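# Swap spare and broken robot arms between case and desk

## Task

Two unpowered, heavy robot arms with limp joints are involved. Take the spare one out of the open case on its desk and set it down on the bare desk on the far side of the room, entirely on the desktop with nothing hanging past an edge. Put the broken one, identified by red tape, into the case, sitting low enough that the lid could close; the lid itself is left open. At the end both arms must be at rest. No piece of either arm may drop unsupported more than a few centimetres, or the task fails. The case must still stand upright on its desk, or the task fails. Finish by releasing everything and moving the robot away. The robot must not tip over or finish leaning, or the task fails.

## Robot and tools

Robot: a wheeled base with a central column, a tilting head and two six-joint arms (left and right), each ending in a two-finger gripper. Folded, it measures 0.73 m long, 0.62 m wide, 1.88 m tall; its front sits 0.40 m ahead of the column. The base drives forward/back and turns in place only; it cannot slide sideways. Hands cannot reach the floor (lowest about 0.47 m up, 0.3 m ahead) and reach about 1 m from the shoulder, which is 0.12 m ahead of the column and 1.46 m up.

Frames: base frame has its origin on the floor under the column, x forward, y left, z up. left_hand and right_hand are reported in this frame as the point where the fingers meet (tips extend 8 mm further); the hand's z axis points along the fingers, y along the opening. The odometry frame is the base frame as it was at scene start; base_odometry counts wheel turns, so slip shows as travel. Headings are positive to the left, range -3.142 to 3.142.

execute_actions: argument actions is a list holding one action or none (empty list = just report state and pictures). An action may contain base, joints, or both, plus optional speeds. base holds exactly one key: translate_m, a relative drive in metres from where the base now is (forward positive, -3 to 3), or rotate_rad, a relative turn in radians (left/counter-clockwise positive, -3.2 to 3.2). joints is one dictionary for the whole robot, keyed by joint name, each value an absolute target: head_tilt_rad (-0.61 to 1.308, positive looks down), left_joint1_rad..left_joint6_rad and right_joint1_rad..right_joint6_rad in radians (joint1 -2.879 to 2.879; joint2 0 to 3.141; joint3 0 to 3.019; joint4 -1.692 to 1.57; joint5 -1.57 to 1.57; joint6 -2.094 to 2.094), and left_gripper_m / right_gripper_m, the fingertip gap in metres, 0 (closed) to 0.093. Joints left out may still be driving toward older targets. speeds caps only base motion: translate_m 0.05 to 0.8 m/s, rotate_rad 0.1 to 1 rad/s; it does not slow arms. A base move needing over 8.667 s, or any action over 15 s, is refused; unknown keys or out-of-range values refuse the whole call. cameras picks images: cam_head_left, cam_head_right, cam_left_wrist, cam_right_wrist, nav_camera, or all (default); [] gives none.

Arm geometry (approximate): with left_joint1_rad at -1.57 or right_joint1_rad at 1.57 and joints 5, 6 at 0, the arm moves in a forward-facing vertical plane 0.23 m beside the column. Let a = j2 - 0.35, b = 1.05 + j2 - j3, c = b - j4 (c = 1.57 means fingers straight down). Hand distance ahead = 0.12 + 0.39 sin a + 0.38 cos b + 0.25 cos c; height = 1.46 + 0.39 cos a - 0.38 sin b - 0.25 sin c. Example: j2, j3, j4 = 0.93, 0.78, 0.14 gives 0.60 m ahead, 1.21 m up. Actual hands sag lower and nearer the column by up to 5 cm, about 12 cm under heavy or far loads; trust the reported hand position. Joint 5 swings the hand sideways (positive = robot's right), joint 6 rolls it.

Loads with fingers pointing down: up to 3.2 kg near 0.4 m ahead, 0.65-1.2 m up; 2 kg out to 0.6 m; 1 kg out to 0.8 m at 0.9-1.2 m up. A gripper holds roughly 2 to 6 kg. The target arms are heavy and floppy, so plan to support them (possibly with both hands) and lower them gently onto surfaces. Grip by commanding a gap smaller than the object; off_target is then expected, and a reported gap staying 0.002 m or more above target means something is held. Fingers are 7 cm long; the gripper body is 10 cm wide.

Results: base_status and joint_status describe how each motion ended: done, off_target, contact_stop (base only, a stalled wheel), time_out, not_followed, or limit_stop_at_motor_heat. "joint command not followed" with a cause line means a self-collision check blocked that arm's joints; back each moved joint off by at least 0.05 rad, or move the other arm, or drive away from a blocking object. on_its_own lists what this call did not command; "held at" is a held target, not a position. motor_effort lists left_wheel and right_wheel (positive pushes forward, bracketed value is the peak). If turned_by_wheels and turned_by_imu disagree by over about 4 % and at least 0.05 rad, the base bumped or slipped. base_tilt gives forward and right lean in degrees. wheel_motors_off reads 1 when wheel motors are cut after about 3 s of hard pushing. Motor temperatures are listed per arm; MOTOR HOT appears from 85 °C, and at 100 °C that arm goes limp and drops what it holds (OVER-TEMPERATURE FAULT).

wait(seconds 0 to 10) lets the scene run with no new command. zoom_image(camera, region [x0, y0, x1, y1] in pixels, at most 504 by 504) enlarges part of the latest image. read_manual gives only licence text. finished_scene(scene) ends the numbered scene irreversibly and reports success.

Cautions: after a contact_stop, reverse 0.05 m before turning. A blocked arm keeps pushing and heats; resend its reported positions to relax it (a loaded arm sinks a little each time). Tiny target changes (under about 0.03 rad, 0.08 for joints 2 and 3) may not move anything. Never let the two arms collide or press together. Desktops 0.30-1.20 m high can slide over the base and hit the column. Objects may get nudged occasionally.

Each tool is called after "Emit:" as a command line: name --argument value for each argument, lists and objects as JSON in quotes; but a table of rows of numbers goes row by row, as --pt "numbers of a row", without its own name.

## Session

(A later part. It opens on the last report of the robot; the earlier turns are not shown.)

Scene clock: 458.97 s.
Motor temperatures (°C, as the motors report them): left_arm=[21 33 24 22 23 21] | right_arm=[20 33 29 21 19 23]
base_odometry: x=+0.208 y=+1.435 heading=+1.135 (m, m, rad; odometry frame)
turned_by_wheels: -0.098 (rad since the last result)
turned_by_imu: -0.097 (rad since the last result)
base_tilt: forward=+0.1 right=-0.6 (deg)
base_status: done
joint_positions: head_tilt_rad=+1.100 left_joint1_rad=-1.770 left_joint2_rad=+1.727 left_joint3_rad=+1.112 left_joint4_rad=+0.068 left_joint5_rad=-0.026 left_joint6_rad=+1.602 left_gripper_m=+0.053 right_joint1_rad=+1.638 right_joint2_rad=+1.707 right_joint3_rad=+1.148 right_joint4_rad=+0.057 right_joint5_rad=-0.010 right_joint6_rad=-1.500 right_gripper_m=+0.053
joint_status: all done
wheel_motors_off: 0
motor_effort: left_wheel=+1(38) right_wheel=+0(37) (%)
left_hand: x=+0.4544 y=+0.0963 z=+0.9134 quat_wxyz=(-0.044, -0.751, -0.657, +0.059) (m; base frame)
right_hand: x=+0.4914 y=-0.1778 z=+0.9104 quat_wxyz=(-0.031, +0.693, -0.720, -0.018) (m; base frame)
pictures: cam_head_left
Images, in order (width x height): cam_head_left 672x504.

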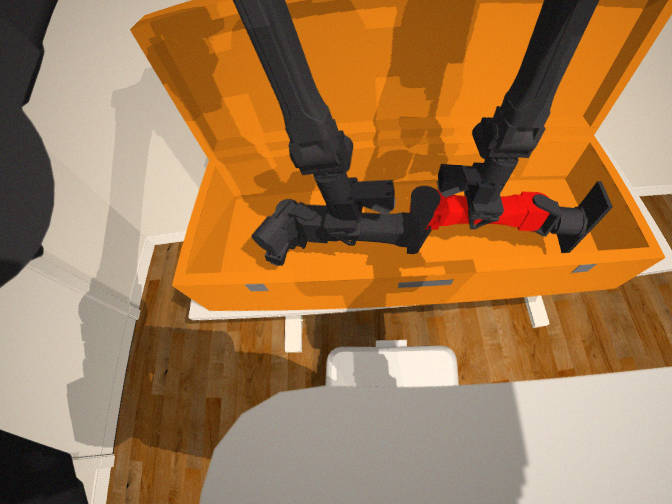

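Emit:
execute_actions --actions '[{"joints":{"left_joint1_rad":-1.83,"right_joint1_rad":1.59,"left_joint2_rad":1.7,"left_joint3_rad":1.17,"left_joint4_rad":0.11,"right_joint2_rad":1.68,"right_joint3_rad":1.19,"right_joint4_rad":0.07}}]' --cameras '[]'

Emit:
execute_actions --actions '[{"joints":{"left_joint2_rad":1.78,"left_joint3_rad":1.23,"left_joint4_rad":0.13,"right_joint2_rad":1.75,"right_joint3_rad":1.25,"right_joint4_rad":0.08}}]' --cameras '["cam_head_left"]'

Emit:
zoom_image --camera "cam_head_left" --region '[180,120,460,310]'

Scene clock: 465.13 s.
Motor temperatures (°C, as the motors report them): left_arm=[21 33 23 22 23 21] | right_arm=[20 33 29 21 19 23]
base_odometry: x=+0.208 y=+1.435 heading=+1.135 (m, m, rad; odometry frame)
turned_by_wheels: +0.000 (rad since the last result)
turned_by_imu: +0.002 (rad since the last result)
base_tilt: forward=+0.1 right=-0.6 (deg)
base_status: not commanded
joint_positions: head_tilt_rad=+1.100 left_joint1_rad=-1.811 left_joint2_rad=+1.779 left_joint3_rad=+1.168 left_joint4_rad=+0.091 left_joint5_rad=-0.036 left_joint6_rad=+1.600 left_gripper_m=+0.053 right_joint1_rad=+1.592 right_joint2_rad=+1.768 right_joint3_rad=+1.205 right_joint4_rad=+0.070 right_joint5_rad=-0.013 right_joint6_rad=-1.510 right_gripper_m=+0.053
joint_status: all done
wheel_motors_off: 0
motor_effort: left_wheel=+6(10) right_wheel=-2(3) (%)
left_hand: x=+0.4631 y=+0.0655 z=+0.8990 quat_wxyz=(-0.064, -0.755, -0.650, +0.058) (m; base frame)
right_hand: x=+0.4969 y=-0.2088 z=+0.8861 quat_wxyz=(-0.022, +0.689, -0.724, -0.001) (m; base frame)
pictures: none
No camera images: the call's "cameras" was empty. Leave "cameras" out to get every camera's image.

Scene clock: 466.13 s.
Motor temperatures (°C, as the motors report them): left_arm=[21 33 23 22 23 21] | right_arm=[20 33 28 21 19 23]
base_odometry: x=+0.208 y=+1.435 heading=+1.135 (m, m, rad; odometry frame)
turned_by_wheels: +0.000 (rad since the last result)
turned_by_imu: +0.000 (rad since the last result)
base_tilt: forward=+0.1 right=-0.6 (deg)
base_status: not commanded
joint_positions: head_tilt_rad=+1.100 left_joint1_rad=-1.821 left_joint2_rad=+1.842 left_joint3_rad=+1.228 left_joint4_rad=+0.112 left_joint5_rad=-0.039 left_joint6_rad=+1.606 left_gripper_m=+0.053 right_joint1_rad=+1.580 right_joint2_rad=+1.835 right_joint3_rad=+1.270 right_joint4_rad=+0.083 right_joint5_rad=+0.008 right_joint6_rad=-1.511 right_gripper_m=+0.053
joint_status: all done
wheel_motors_off: 0
motor_effort: left_wheel=+4(7) right_wheel=-1(2) (%)
left_hand: x=+0.4684 y=+0.0539 z=+0.8769 quat_wxyz=(-0.073, -0.758, -0.647, +0.053) (m; base frame)
right_hand: x=+0.5015 y=-0.2198 z=+0.8603 quat_wxyz=(-0.015, +0.687, -0.726, +0.014) (m; base frame)
pictures: cam_head_left
Images, in order (width x height): cam_head_left 672x504.

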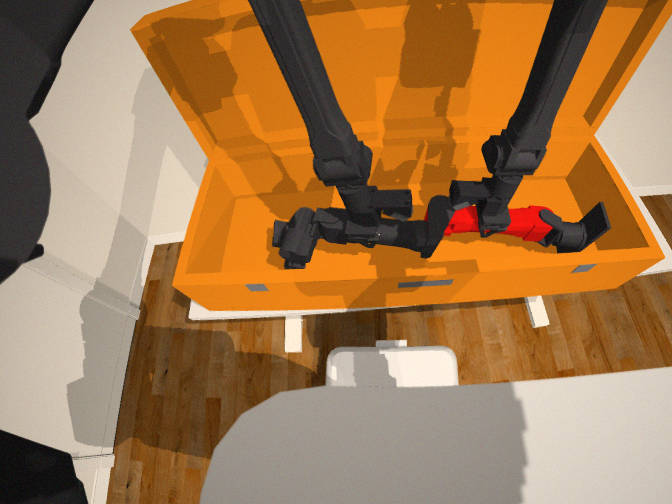

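Region (180, 120, 460, 310) of cam_head_left's 672x504 image, scaled by 1.800, with more detail than that image has; it fills the top 342 rows of this view, and the rest is white.

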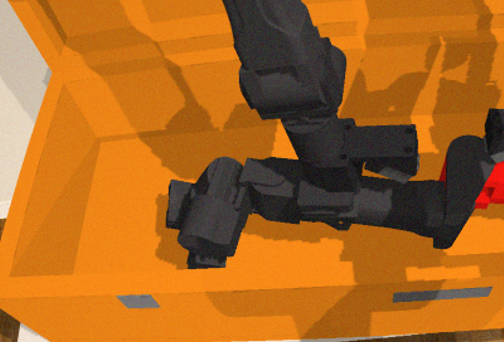

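Emit:
execute_actions --actions '[{"base":{"rotate_rad":-0.04},"speeds":{"rotate_rad":0.1},"joints":{"left_joint2_rad":1.86,"left_joint3_rad":1.29,"left_joint4_rad":0.15,"right_joint2_rad":1.83,"right_joint3_rad":1.3,"right_joint4_rad":0.1}}]' --cameras '["cam_head_left","cam_head_right"]'

Scene clock: 480.93 s.
Motor temperatures (°C, as the motors report them): left_arm=[21 32 22 22 24 21] | right_arm=[20 33 28 21 19 22]
base_odometry: x=+0.208 y=+1.436 heading=+1.097 (m, m, rad; odometry frame)
turned_by_wheels: -0.039 (rad since the last result)
turned_by_imu: -0.036 (rad since the last result)
base_tilt: forward=+0.1 right=-0.6 (deg)
base_status: done
joint_positions: head_tilt_rad=+1.100 left_joint1_rad=-1.811 left_joint2_rad=+1.948 left_joint3_rad=+1.302 left_joint4_rad=+0.144 left_joint5_rad=-0.016 left_joint6_rad=+1.598 left_gripper_m=+0.053 right_joint1_rad=+1.577 right_joint2_rad=+1.903 right_joint3_rad=+1.314 right_joint4_rad=+0.102 right_joint5_rad=+0.019 right_joint6_rad=-1.523 right_gripper_m=+0.053
joint_status: all done
wheel_motors_off: 0
motor_effort: left_wheel=+0(34) right_wheel=+0(47) (%)
left_hand: x=+0.4566 y=+0.0496 z=+0.8373 quat_wxyz=(-0.077, -0.753, -0.651, +0.059) (m; base frame)
right_hand: x=+0.4922 y=-0.2238 z=+0.8345 quat_wxyz=(-0.008, +0.691, -0.723, +0.017) (m; base frame)
pictures: cam_head_left, cam_head_right
Images, in order (width x height): cam_head_left 672x504, cam_head_right 672x504.

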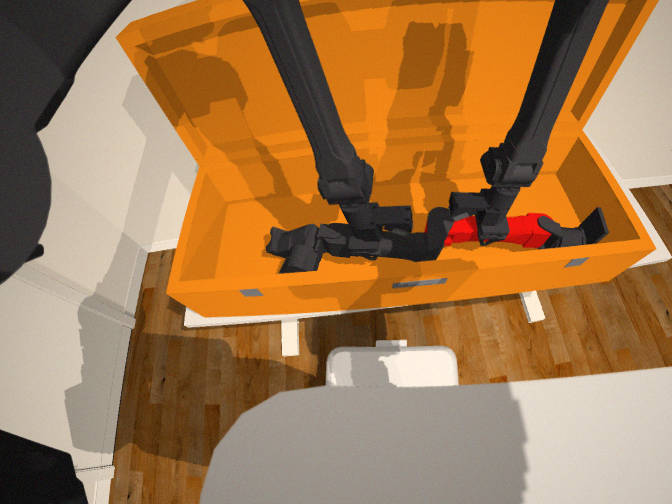

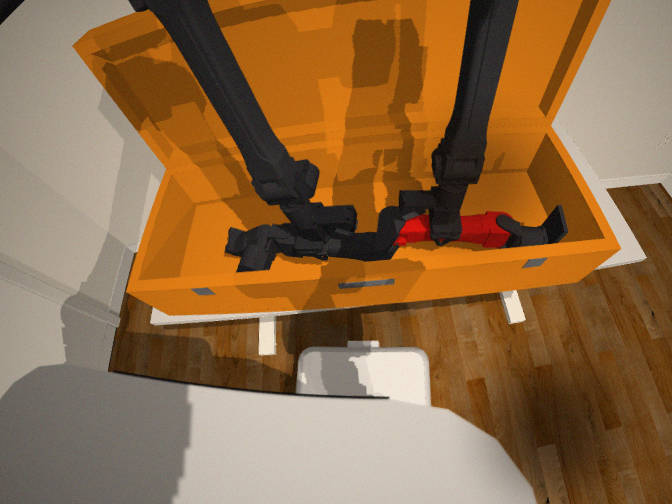

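Going down nicely; continuing with a slight forward drive.

Emit:
execute_actions --actions '[{"base":{"translate_m":0.03},"speeds":{"translate_m":0.05},"joints":{"left_joint2_rad":1.94,"left_joint3_rad":1.36,"left_joint4_rad":0.16,"right_joint2_rad":1.91,"right_joint3_rad":1.33,"right_joint4_rad":0.13}}]' --cameras '[]'

Emit:
execute_actions --actions '[{"joints":{"left_joint2_rad":2.02,"left_joint3_rad":1.43,"left_joint4_rad":0.16,"right_joint2_rad":1.98,"right_joint3_rad":1.37,"right_joint4_rad":0.15}}]' --cameras '["cam_head_left","cam_head_right"]'

Scene clock: 489.07 s.
Motor temperatures (°C, as the motors report them): left_arm=[21 32 22 22 24 21] | right_arm=[20 32 28 21 19 22]
base_odometry: x=+0.221 y=+1.462 heading=+1.096 (m, m, rad; odometry frame)
turned_by_wheels: -0.001 (rad since the last result)
turned_by_imu: +0.001 (rad since the last result)
base_tilt: forward=+0.2 right=-0.6 (deg)
base_status: done
joint_positions: head_tilt_rad=+1.100 left_joint1_rad=-1.810 left_joint2_rad=+2.015 left_joint3_rad=+1.357 left_joint4_rad=+0.142 left_joint5_rad=-0.009 left_joint6_rad=+1.614 left_gripper_m=+0.053 right_joint1_rad=+1.574 right_joint2_rad=+1.941 right_joint3_rad=+1.319 right_joint4_rad=+0.112 right_joint5_rad=+0.026 right_joint6_rad=-1.505 right_gripper_m=+0.053
joint_status: all done
wheel_motors_off: 0
motor_effort: left_wheel=+1(46) right_wheel=+2(53) (%)
left_hand: x=+0.4463 y=+0.0453 z=+0.8128 quat_wxyz=(-0.074, -0.759, -0.644, +0.066) (m; base frame)
right_hand: x=+0.4746 y=-0.2276 z=+0.8212 quat_wxyz=(+0.003, +0.684, -0.729, +0.013) (m; base frame)
pictures: none
No camera images: the call's "cameras" was empty. Leave "cameras" out to get every camera's image.

Scene clock: 489.87 s.
Motor temperatures (°C, as the motors report them): left_arm=[21 32 22 22 24 21] | right_arm=[20 32 28 21 19 22]
base_odometry: x=+0.221 y=+1.462 heading=+1.096 (m, m, rad; odometry frame)
turned_by_wheels: +0.000 (rad since the last result)
turned_by_imu: +0.000 (rad since the last result)
base_tilt: forward=+0.2 right=-0.6 (deg)
base_status: not commanded
joint_positions: head_tilt_rad=+1.100 left_joint1_rad=-1.805 left_joint2_rad=+2.085 left_joint3_rad=+1.432 left_joint4_rad=+0.142 left_joint5_rad=-0.017 left_joint6_rad=+1.616 left_gripper_m=+0.053 right_joint1_rad=+1.573 right_joint2_rad=+1.978 right_joint3_rad=+1.355 right_joint4_rad=+0.122 right_joint5_rad=+0.020 right_joint6_rad=-1.506 right_gripper_m=+0.053
joint_status: all done
wheel_motors_off: 0
motor_effort: left_wheel=+2(4) right_wheel=+2(6) (%)
left_hand: x=+0.4470 y=+0.0451 z=+0.7853 quat_wxyz=(-0.072, -0.758, -0.645, +0.059) (m; base frame)
right_hand: x=+0.4756 y=-0.2271 z=+0.8067 quat_wxyz=(-0.002, +0.684, -0.729, +0.014) (m; base frame)
pictures: cam_head_left, cam_head_right
Images, in order (width x height): cam_head_left 672x504, cam_head_right 672x504.

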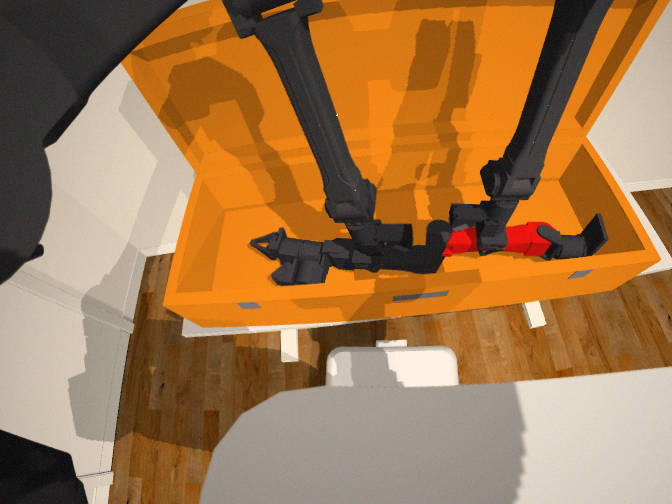

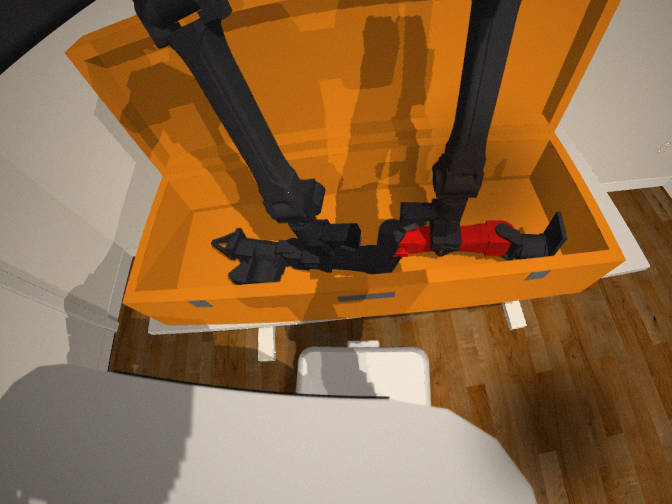

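Emit:
execute_actions --actions '[{"joints":{"left_joint2_rad":2.08,"left_joint3_rad":1.45,"right_joint2_rad":2.04,"right_joint3_rad":1.39,"right_joint4_rad":0.16}}]' --cameras '[]'

Emit:
execute_actions --actions '[{"joints":{"left_gripper_m":0.058,"right_gripper_m":0.058}}]' --cameras '[]'

Emit:
execute_actions --actions '[{"joints":{"left_gripper_m":0.09,"right_gripper_m":0.09}}]' --cameras '["cam_head_left","cam_left_wrist","cam_right_wrist"]'

Scene clock: 494.30 s.
Motor temperatures (°C, as the motors report them): left_arm=[21 32 22 22 23 21] | right_arm=[20 32 28 21 20 22]
base_odometry: x=+0.221 y=+1.462 heading=+1.096 (m, m, rad; odometry frame)
turned_by_wheels: +0.000 (rad since the last result)
turned_by_imu: +0.001 (rad since the last result)
base_tilt: forward=+0.2 right=-0.7 (deg)
base_status: not commanded
joint_positions: head_tilt_rad=+1.100 left_joint1_rad=-1.805 left_joint2_rad=+2.086 left_joint3_rad=+1.434 left_joint4_rad=+0.142 left_joint5_rad=-0.017 left_joint6_rad=+1.616 left_gripper_m=+0.053 right_joint1_rad=+1.573 right_joint2_rad=+1.980 right_joint3_rad=+1.356 right_joint4_rad=+0.124 right_joint5_rad=+0.020 right_joint6_rad=-1.506 right_gripper_m=+0.053
joint_status: all done
wheel_motors_off: 0
motor_effort: left_wheel=+2(2) right_wheel=+2(2) (%)
left_hand: x=+0.4467 y=+0.0450 z=+0.7848 quat_wxyz=(-0.072, -0.758, -0.645, +0.059) (m; base frame)
right_hand: x=+0.4753 y=-0.2271 z=+0.8061 quat_wxyz=(-0.002, +0.684, -0.729, +0.015) (m; base frame)
pictures: none
No camera images: the call's "cameras" was empty. Leave "cameras" out to get every camera's image.

Scene clock: 495.20 s.
Motor temperatures (°C, as the motors report them): left_arm=[21 32 22 22 23 21] | right_arm=[20 32 28 21 20 22]
base_odometry: x=+0.221 y=+1.462 heading=+1.096 (m, m, rad; odometry frame)
turned_by_wheels: +0.000 (rad since the last result)
turned_by_imu: +0.000 (rad since the last result)
base_tilt: forward=+0.2 right=-0.6 (deg)
base_status: not commanded
joint_positions: head_tilt_rad=+1.100 left_joint1_rad=-1.806 left_joint2_rad=+2.086 left_joint3_rad=+1.436 left_joint4_rad=+0.143 left_joint5_rad=-0.017 left_joint6_rad=+1.582 left_gripper_m=+0.058 right_joint1_rad=+1.579 right_joint2_rad=+2.013 right_joint3_rad=+1.385 right_joint4_rad=+0.143 right_joint5_rad=+0.008 right_joint6_rad=-1.507 right_gripper_m=+0.058
joint_status: all done
wheel_motors_off: 0
motor_effort: left_wheel=+3(4) right_wheel=+2(3) (%)
left_hand: x=+0.4482 y=+0.0438 z=+0.7849 quat_wxyz=(-0.073, -0.747, -0.658, +0.060) (m; base frame)
right_hand: x=+0.4764 y=-0.2203 z=+0.7937 quat_wxyz=(-0.014, +0.686, -0.728, +0.013) (m; base frame)
pictures: none
No camera images: the call's "cameras" was empty. Leave "cameras" out to get every camera's image.

Scene clock: 495.80 s.
Motor temperatures (°C, as the motors report them): left_arm=[21 32 22 22 23 21] | right_arm=[20 31 28 21 20 22]
base_odometry: x=+0.221 y=+1.462 heading=+1.096 (m, m, rad; odometry frame)
turned_by_wheels: +0.000 (rad since the last result)
turned_by_imu: +0.000 (rad since the last result)
base_tilt: forward=+0.1 right=-0.6 (deg)
base_status: not commanded
joint_positions: head_tilt_rad=+1.100 left_joint1_rad=-1.815 left_joint2_rad=+2.086 left_joint3_rad=+1.449 left_joint4_rad=+0.151 left_joint5_rad=-0.016 left_joint6_rad=+1.575 left_gripper_m=+0.090 right_joint1_rad=+1.581 right_joint2_rad=+2.013 right_joint3_rad=+1.380 right_joint4_rad=+0.143 right_joint5_rad=+0.007 right_joint6_rad=-1.506 right_gripper_m=+0.090
joint_status: all done
wheel_motors_off: 0
motor_effort: left_wheel=+3(3) right_wheel=+2(2) (%)
left_hand: x=+0.4572 y=+0.0356 z=+0.7860 quat_wxyz=(-0.083, -0.745, -0.659, +0.056) (m; base frame)
right_hand: x=+0.4730 y=-0.2186 z=+0.7939 quat_wxyz=(-0.013, +0.686, -0.728, +0.010) (m; base frame)
pictures: cam_head_left, cam_left_wrist, cam_right_wrist
Images, in order (width x height): cam_head_left 672x504, cam_left_wrist 672x504, cam_right_wrist 672x504.

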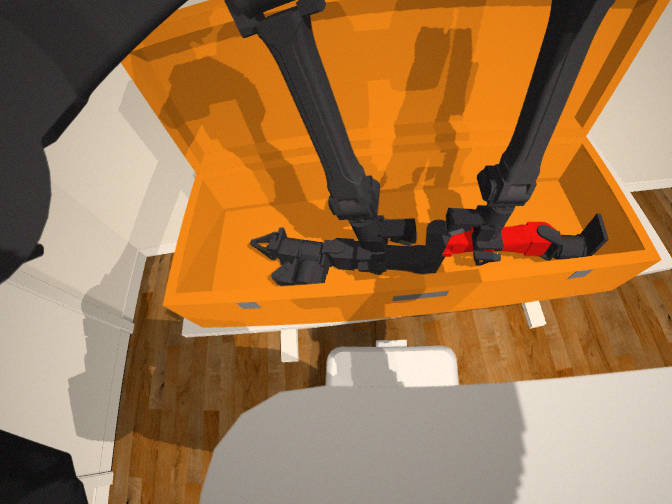

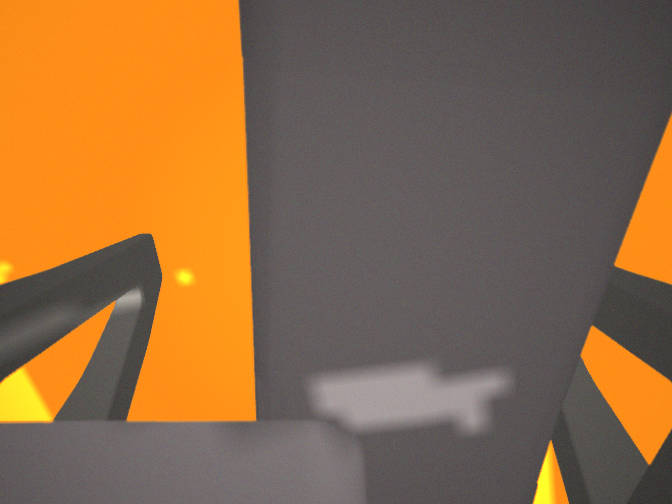

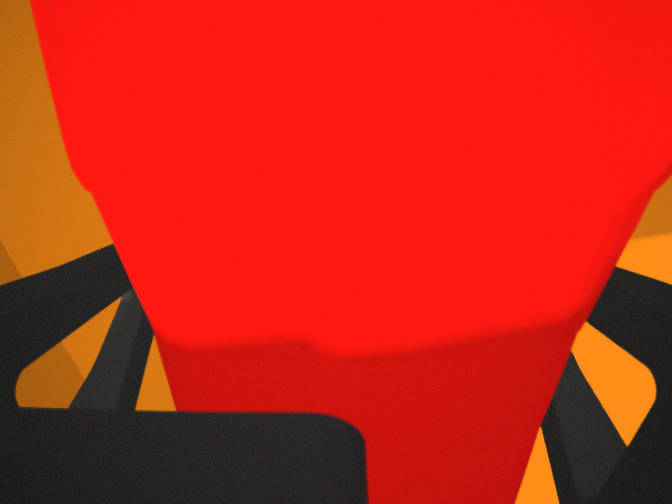

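Emit:
execute_actions --actions '[{"joints":{"left_joint1_rad":-1.78,"left_joint2_rad":1.88,"left_joint3_rad":1.33,"left_joint4_rad":0.1,"right_joint2_rad":1.84,"right_joint3_rad":1.27,"right_joint4_rad":0.1}}]' --cameras '[]'

Emit:
execute_actions --actions '[{"joints":{"left_joint1_rad":-1.7,"left_joint2_rad":1.62,"left_joint3_rad":1.17,"left_joint4_rad":0.0,"right_joint2_rad":1.6,"right_joint3_rad":1.15,"right_joint4_rad":0.0}}]' --cameras '["cam_head_left"]'

Scene clock: 501.40 s.
Motor temperatures (°C, as the motors report them): left_arm=[21 32 22 22 23 21] | right_arm=[20 31 28 21 19 22]
base_odometry: x=+0.221 y=+1.462 heading=+1.096 (m, m, rad; odometry frame)
turned_by_wheels: +0.000 (rad since the last result)
turned_by_imu: +0.002 (rad since the last result)
base_tilt: forward=+0.2 right=-0.6 (deg)
base_status: not commanded
joint_positions: head_tilt_rad=+1.100 left_joint1_rad=-1.789 left_joint2_rad=+1.865 left_joint3_rad=+1.332 left_joint4_rad=+0.100 left_joint5_rad=-0.015 left_joint6_rad=+1.574 left_gripper_m=+0.090 right_joint1_rad=+1.581 right_joint2_rad=+1.849 right_joint3_rad=+1.263 right_joint4_rad=+0.101 right_joint5_rad=+0.003 right_joint6_rad=-1.505 right_gripper_m=+0.090
joint_status: all done
wheel_motors_off: 0
motor_effort: left_wheel=+3(5) right_wheel=+1(2) (%)
left_hand: x=+0.5183 y=+0.0653 z=+0.8644 quat_wxyz=(-0.095, -0.739, -0.666, +0.031) (m; base frame)
right_hand: x=+0.4934 y=-0.2184 z=+0.8554 quat_wxyz=(-0.016, +0.685, -0.728, +0.011) (m; base frame)
pictures: none
No camera images: the call's "cameras" was empty. Leave "cameras" out to get every camera's image.

Scene clock: 502.67 s.
Motor temperatures (°C, as the motors report them): left_arm=[21 32 22 22 23 21] | right_arm=[20 31 28 21 19 22]
base_odometry: x=+0.221 y=+1.462 heading=+1.096 (m, m, rad; odometry frame)
turned_by_wheels: +0.000 (rad since the last result)
turned_by_imu: +0.001 (rad since the last result)
base_tilt: forward=+0.3 right=-0.7 (deg)
base_status: not commanded
joint_positions: head_tilt_rad=+1.100 left_joint1_rad=-1.689 left_joint2_rad=+1.605 left_joint3_rad=+1.171 left_joint4_rad=-0.001 left_joint5_rad=-0.013 left_joint6_rad=+1.574 left_gripper_m=+0.090 right_joint1_rad=+1.581 right_joint2_rad=+1.582 right_joint3_rad=+1.152 right_joint4_rad=+0.005 right_joint5_rad=+0.003 right_joint6_rad=-1.505 right_gripper_m=+0.090
joint_status: all done
wheel_motors_off: 0
motor_effort: left_wheel=+4(7) right_wheel=+1(2) (%)
left_hand: x=+0.5439 y=+0.1475 z=+0.9528 quat_wxyz=(-0.064, -0.725, -0.685, +0.001) (m; base frame)
right_hand: x=+0.5471 y=-0.2190 z=+0.9576 quat_wxyz=(-0.038, +0.684, -0.728, +0.031) (m; base frame)
pictures: cam_head_left
Images, in order (width x height): cam_head_left 672x504.

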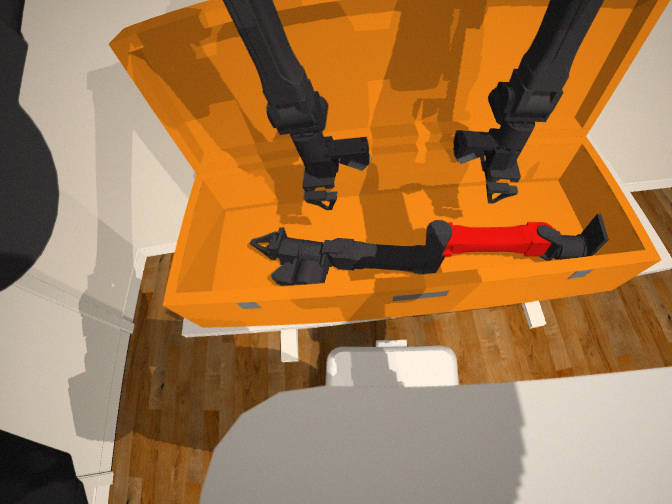

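Emit:
execute_actions --actions '[{"joints":{"left_joint1_rad":-1.6,"left_joint2_rad":1.1,"left_joint3_rad":0.85,"left_joint4_rad":-0.2,"right_joint2_rad":1.1,"right_joint3_rad":0.85,"right_joint4_rad":-0.2}}]' --cameras '[]'

Emit:
execute_actions --actions '[{"base":{"translate_m":-0.7},"joints":{"head_tilt_rad":0.7}}]' --cameras '["cam_head_left"]'

Emit:
execute_actions --actions '[{"base":{"rotate_rad":-3.0},"joints":{"head_tilt_rad":0.5}}]' --cameras '["cam_head_left"]'

Scene clock: 510.37 s.
Motor temperatures (°C, as the motors report them): left_arm=[21 31 22 22 23 21] | right_arm=[20 31 27 21 19 22]
base_odometry: x=+0.221 y=+1.462 heading=+1.096 (m, m, rad; odometry frame)
turned_by_wheels: +0.000 (rad since the last result)
turned_by_imu: +0.002 (rad since the last result)
base_tilt: forward=+0.2 right=-0.4 (deg)
base_status: not commanded
joint_positions: head_tilt_rad=+1.100 left_joint1_rad=-1.590 left_joint2_rad=+1.086 left_joint3_rad=+0.851 left_joint4_rad=-0.203 left_joint5_rad=-0.013 left_joint6_rad=+1.574 left_gripper_m=+0.090 right_joint1_rad=+1.581 right_joint2_rad=+1.082 right_joint3_rad=+0.852 right_joint4_rad=-0.197 right_joint5_rad=+0.003 right_joint6_rad=-1.505 right_gripper_m=+0.090
joint_status: all done
wheel_motors_off: 0
motor_effort: left_wheel=+4(6) right_wheel=+1(2) (%)
left_hand: x=+0.5129 y=+0.2173 z=+1.1293 quat_wxyz=(-0.032, -0.710, -0.703, -0.029) (m; base frame)
right_hand: x=+0.5163 y=-0.2207 z=+1.1310 quat_wxyz=(-0.037, +0.684, -0.728, +0.031) (m; base frame)
pictures: none
No camera images: the call's "cameras" was empty. Leave "cameras" out to get every camera's image.

Scene clock: 513.13 s.
Motor temperatures (°C, as the motors report them): left_arm=[21 31 22 22 23 21] | right_arm=[20 30 27 21 19 22]
base_odometry: x=-0.099 y=+0.840 heading=+1.096 (m, m, rad; odometry frame)
turned_by_wheels: +0.000 (rad since the last result)
turned_by_imu: +0.001 (rad since the last result)
base_tilt: forward=+0.1 right=-0.7 (deg)
base_status: done
joint_positions: head_tilt_rad=+0.716 left_joint1_rad=-1.590 left_joint2_rad=+1.090 left_joint3_rad=+0.844 left_joint4_rad=-0.203 left_joint5_rad=-0.013 left_joint6_rad=+1.574 left_gripper_m=+0.090 right_joint1_rad=+1.581 right_joint2_rad=+1.084 right_joint3_rad=+0.846 right_joint4_rad=-0.197 right_joint5_rad=+0.003 right_joint6_rad=-1.505 right_gripper_m=+0.090
joint_status: all done
wheel_motors_off: 0
motor_effort: left_wheel=+0(48) right_wheel=+0(57) (%)
left_hand: x=+0.5075 y=+0.2173 z=+1.1270 quat_wxyz=(-0.028, -0.711, -0.703, -0.025) (m; base frame)
right_hand: x=+0.5123 y=-0.2207 z=+1.1296 quat_wxyz=(-0.035, +0.684, -0.728, +0.028) (m; base frame)
pictures: cam_head_left
Images, in order (width x height): cam_head_left 672x504.

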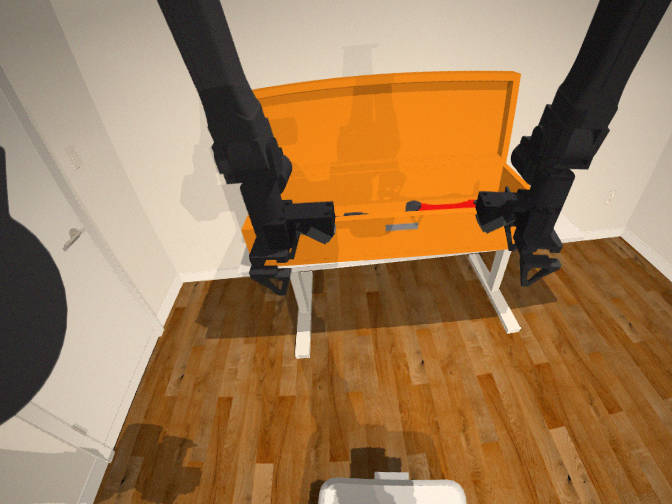

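Scene clock: 517.63 s.
Motor temperatures (°C, as the motors report them): left_arm=[21 31 22 22 23 21] | right_arm=[20 30 28 21 19 22]
base_odometry: x=-0.099 y=+0.840 heading=-1.903 (m, m, rad; odometry frame)
turned_by_wheels: -2.999 (rad since the last result)
turned_by_imu: -2.979 (rad since the last result)
base_tilt: forward=+0.1 right=-0.6 (deg)
base_status: done
joint_positions: head_tilt_rad=+0.518 left_joint1_rad=-1.591 left_joint2_rad=+1.090 left_joint3_rad=+0.844 left_joint4_rad=-0.203 left_joint5_rad=-0.013 left_joint6_rad=+1.574 left_gripper_m=+0.090 right_joint1_rad=+1.584 right_joint2_rad=+1.084 right_joint3_rad=+0.846 right_joint4_rad=-0.197 right_joint5_rad=+0.003 right_joint6_rad=-1.505 right_gripper_m=+0.090
joint_status: all done
wheel_motors_off: 0
motor_effort: left_wheel=+5(52) right_wheel=-4(38) (%)
left_hand: x=+0.5075 y=+0.2168 z=+1.1270 quat_wxyz=(-0.028, -0.711, -0.702, -0.025) (m; base frame)
right_hand: x=+0.5123 y=-0.2192 z=+1.1296 quat_wxyz=(-0.036, +0.685, -0.727, +0.027) (m; base frame)
pictures: cam_head_left
Images, in order (width x height): cam_head_left 672x504.

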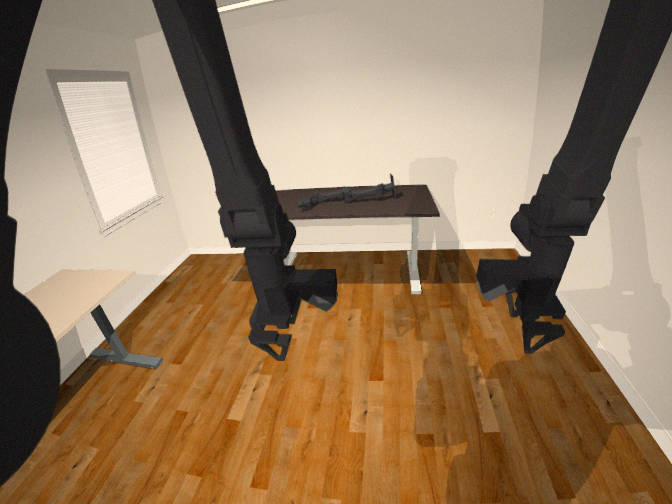

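Emit:
finished_scene --scene 2

The scene is finished: the task was done.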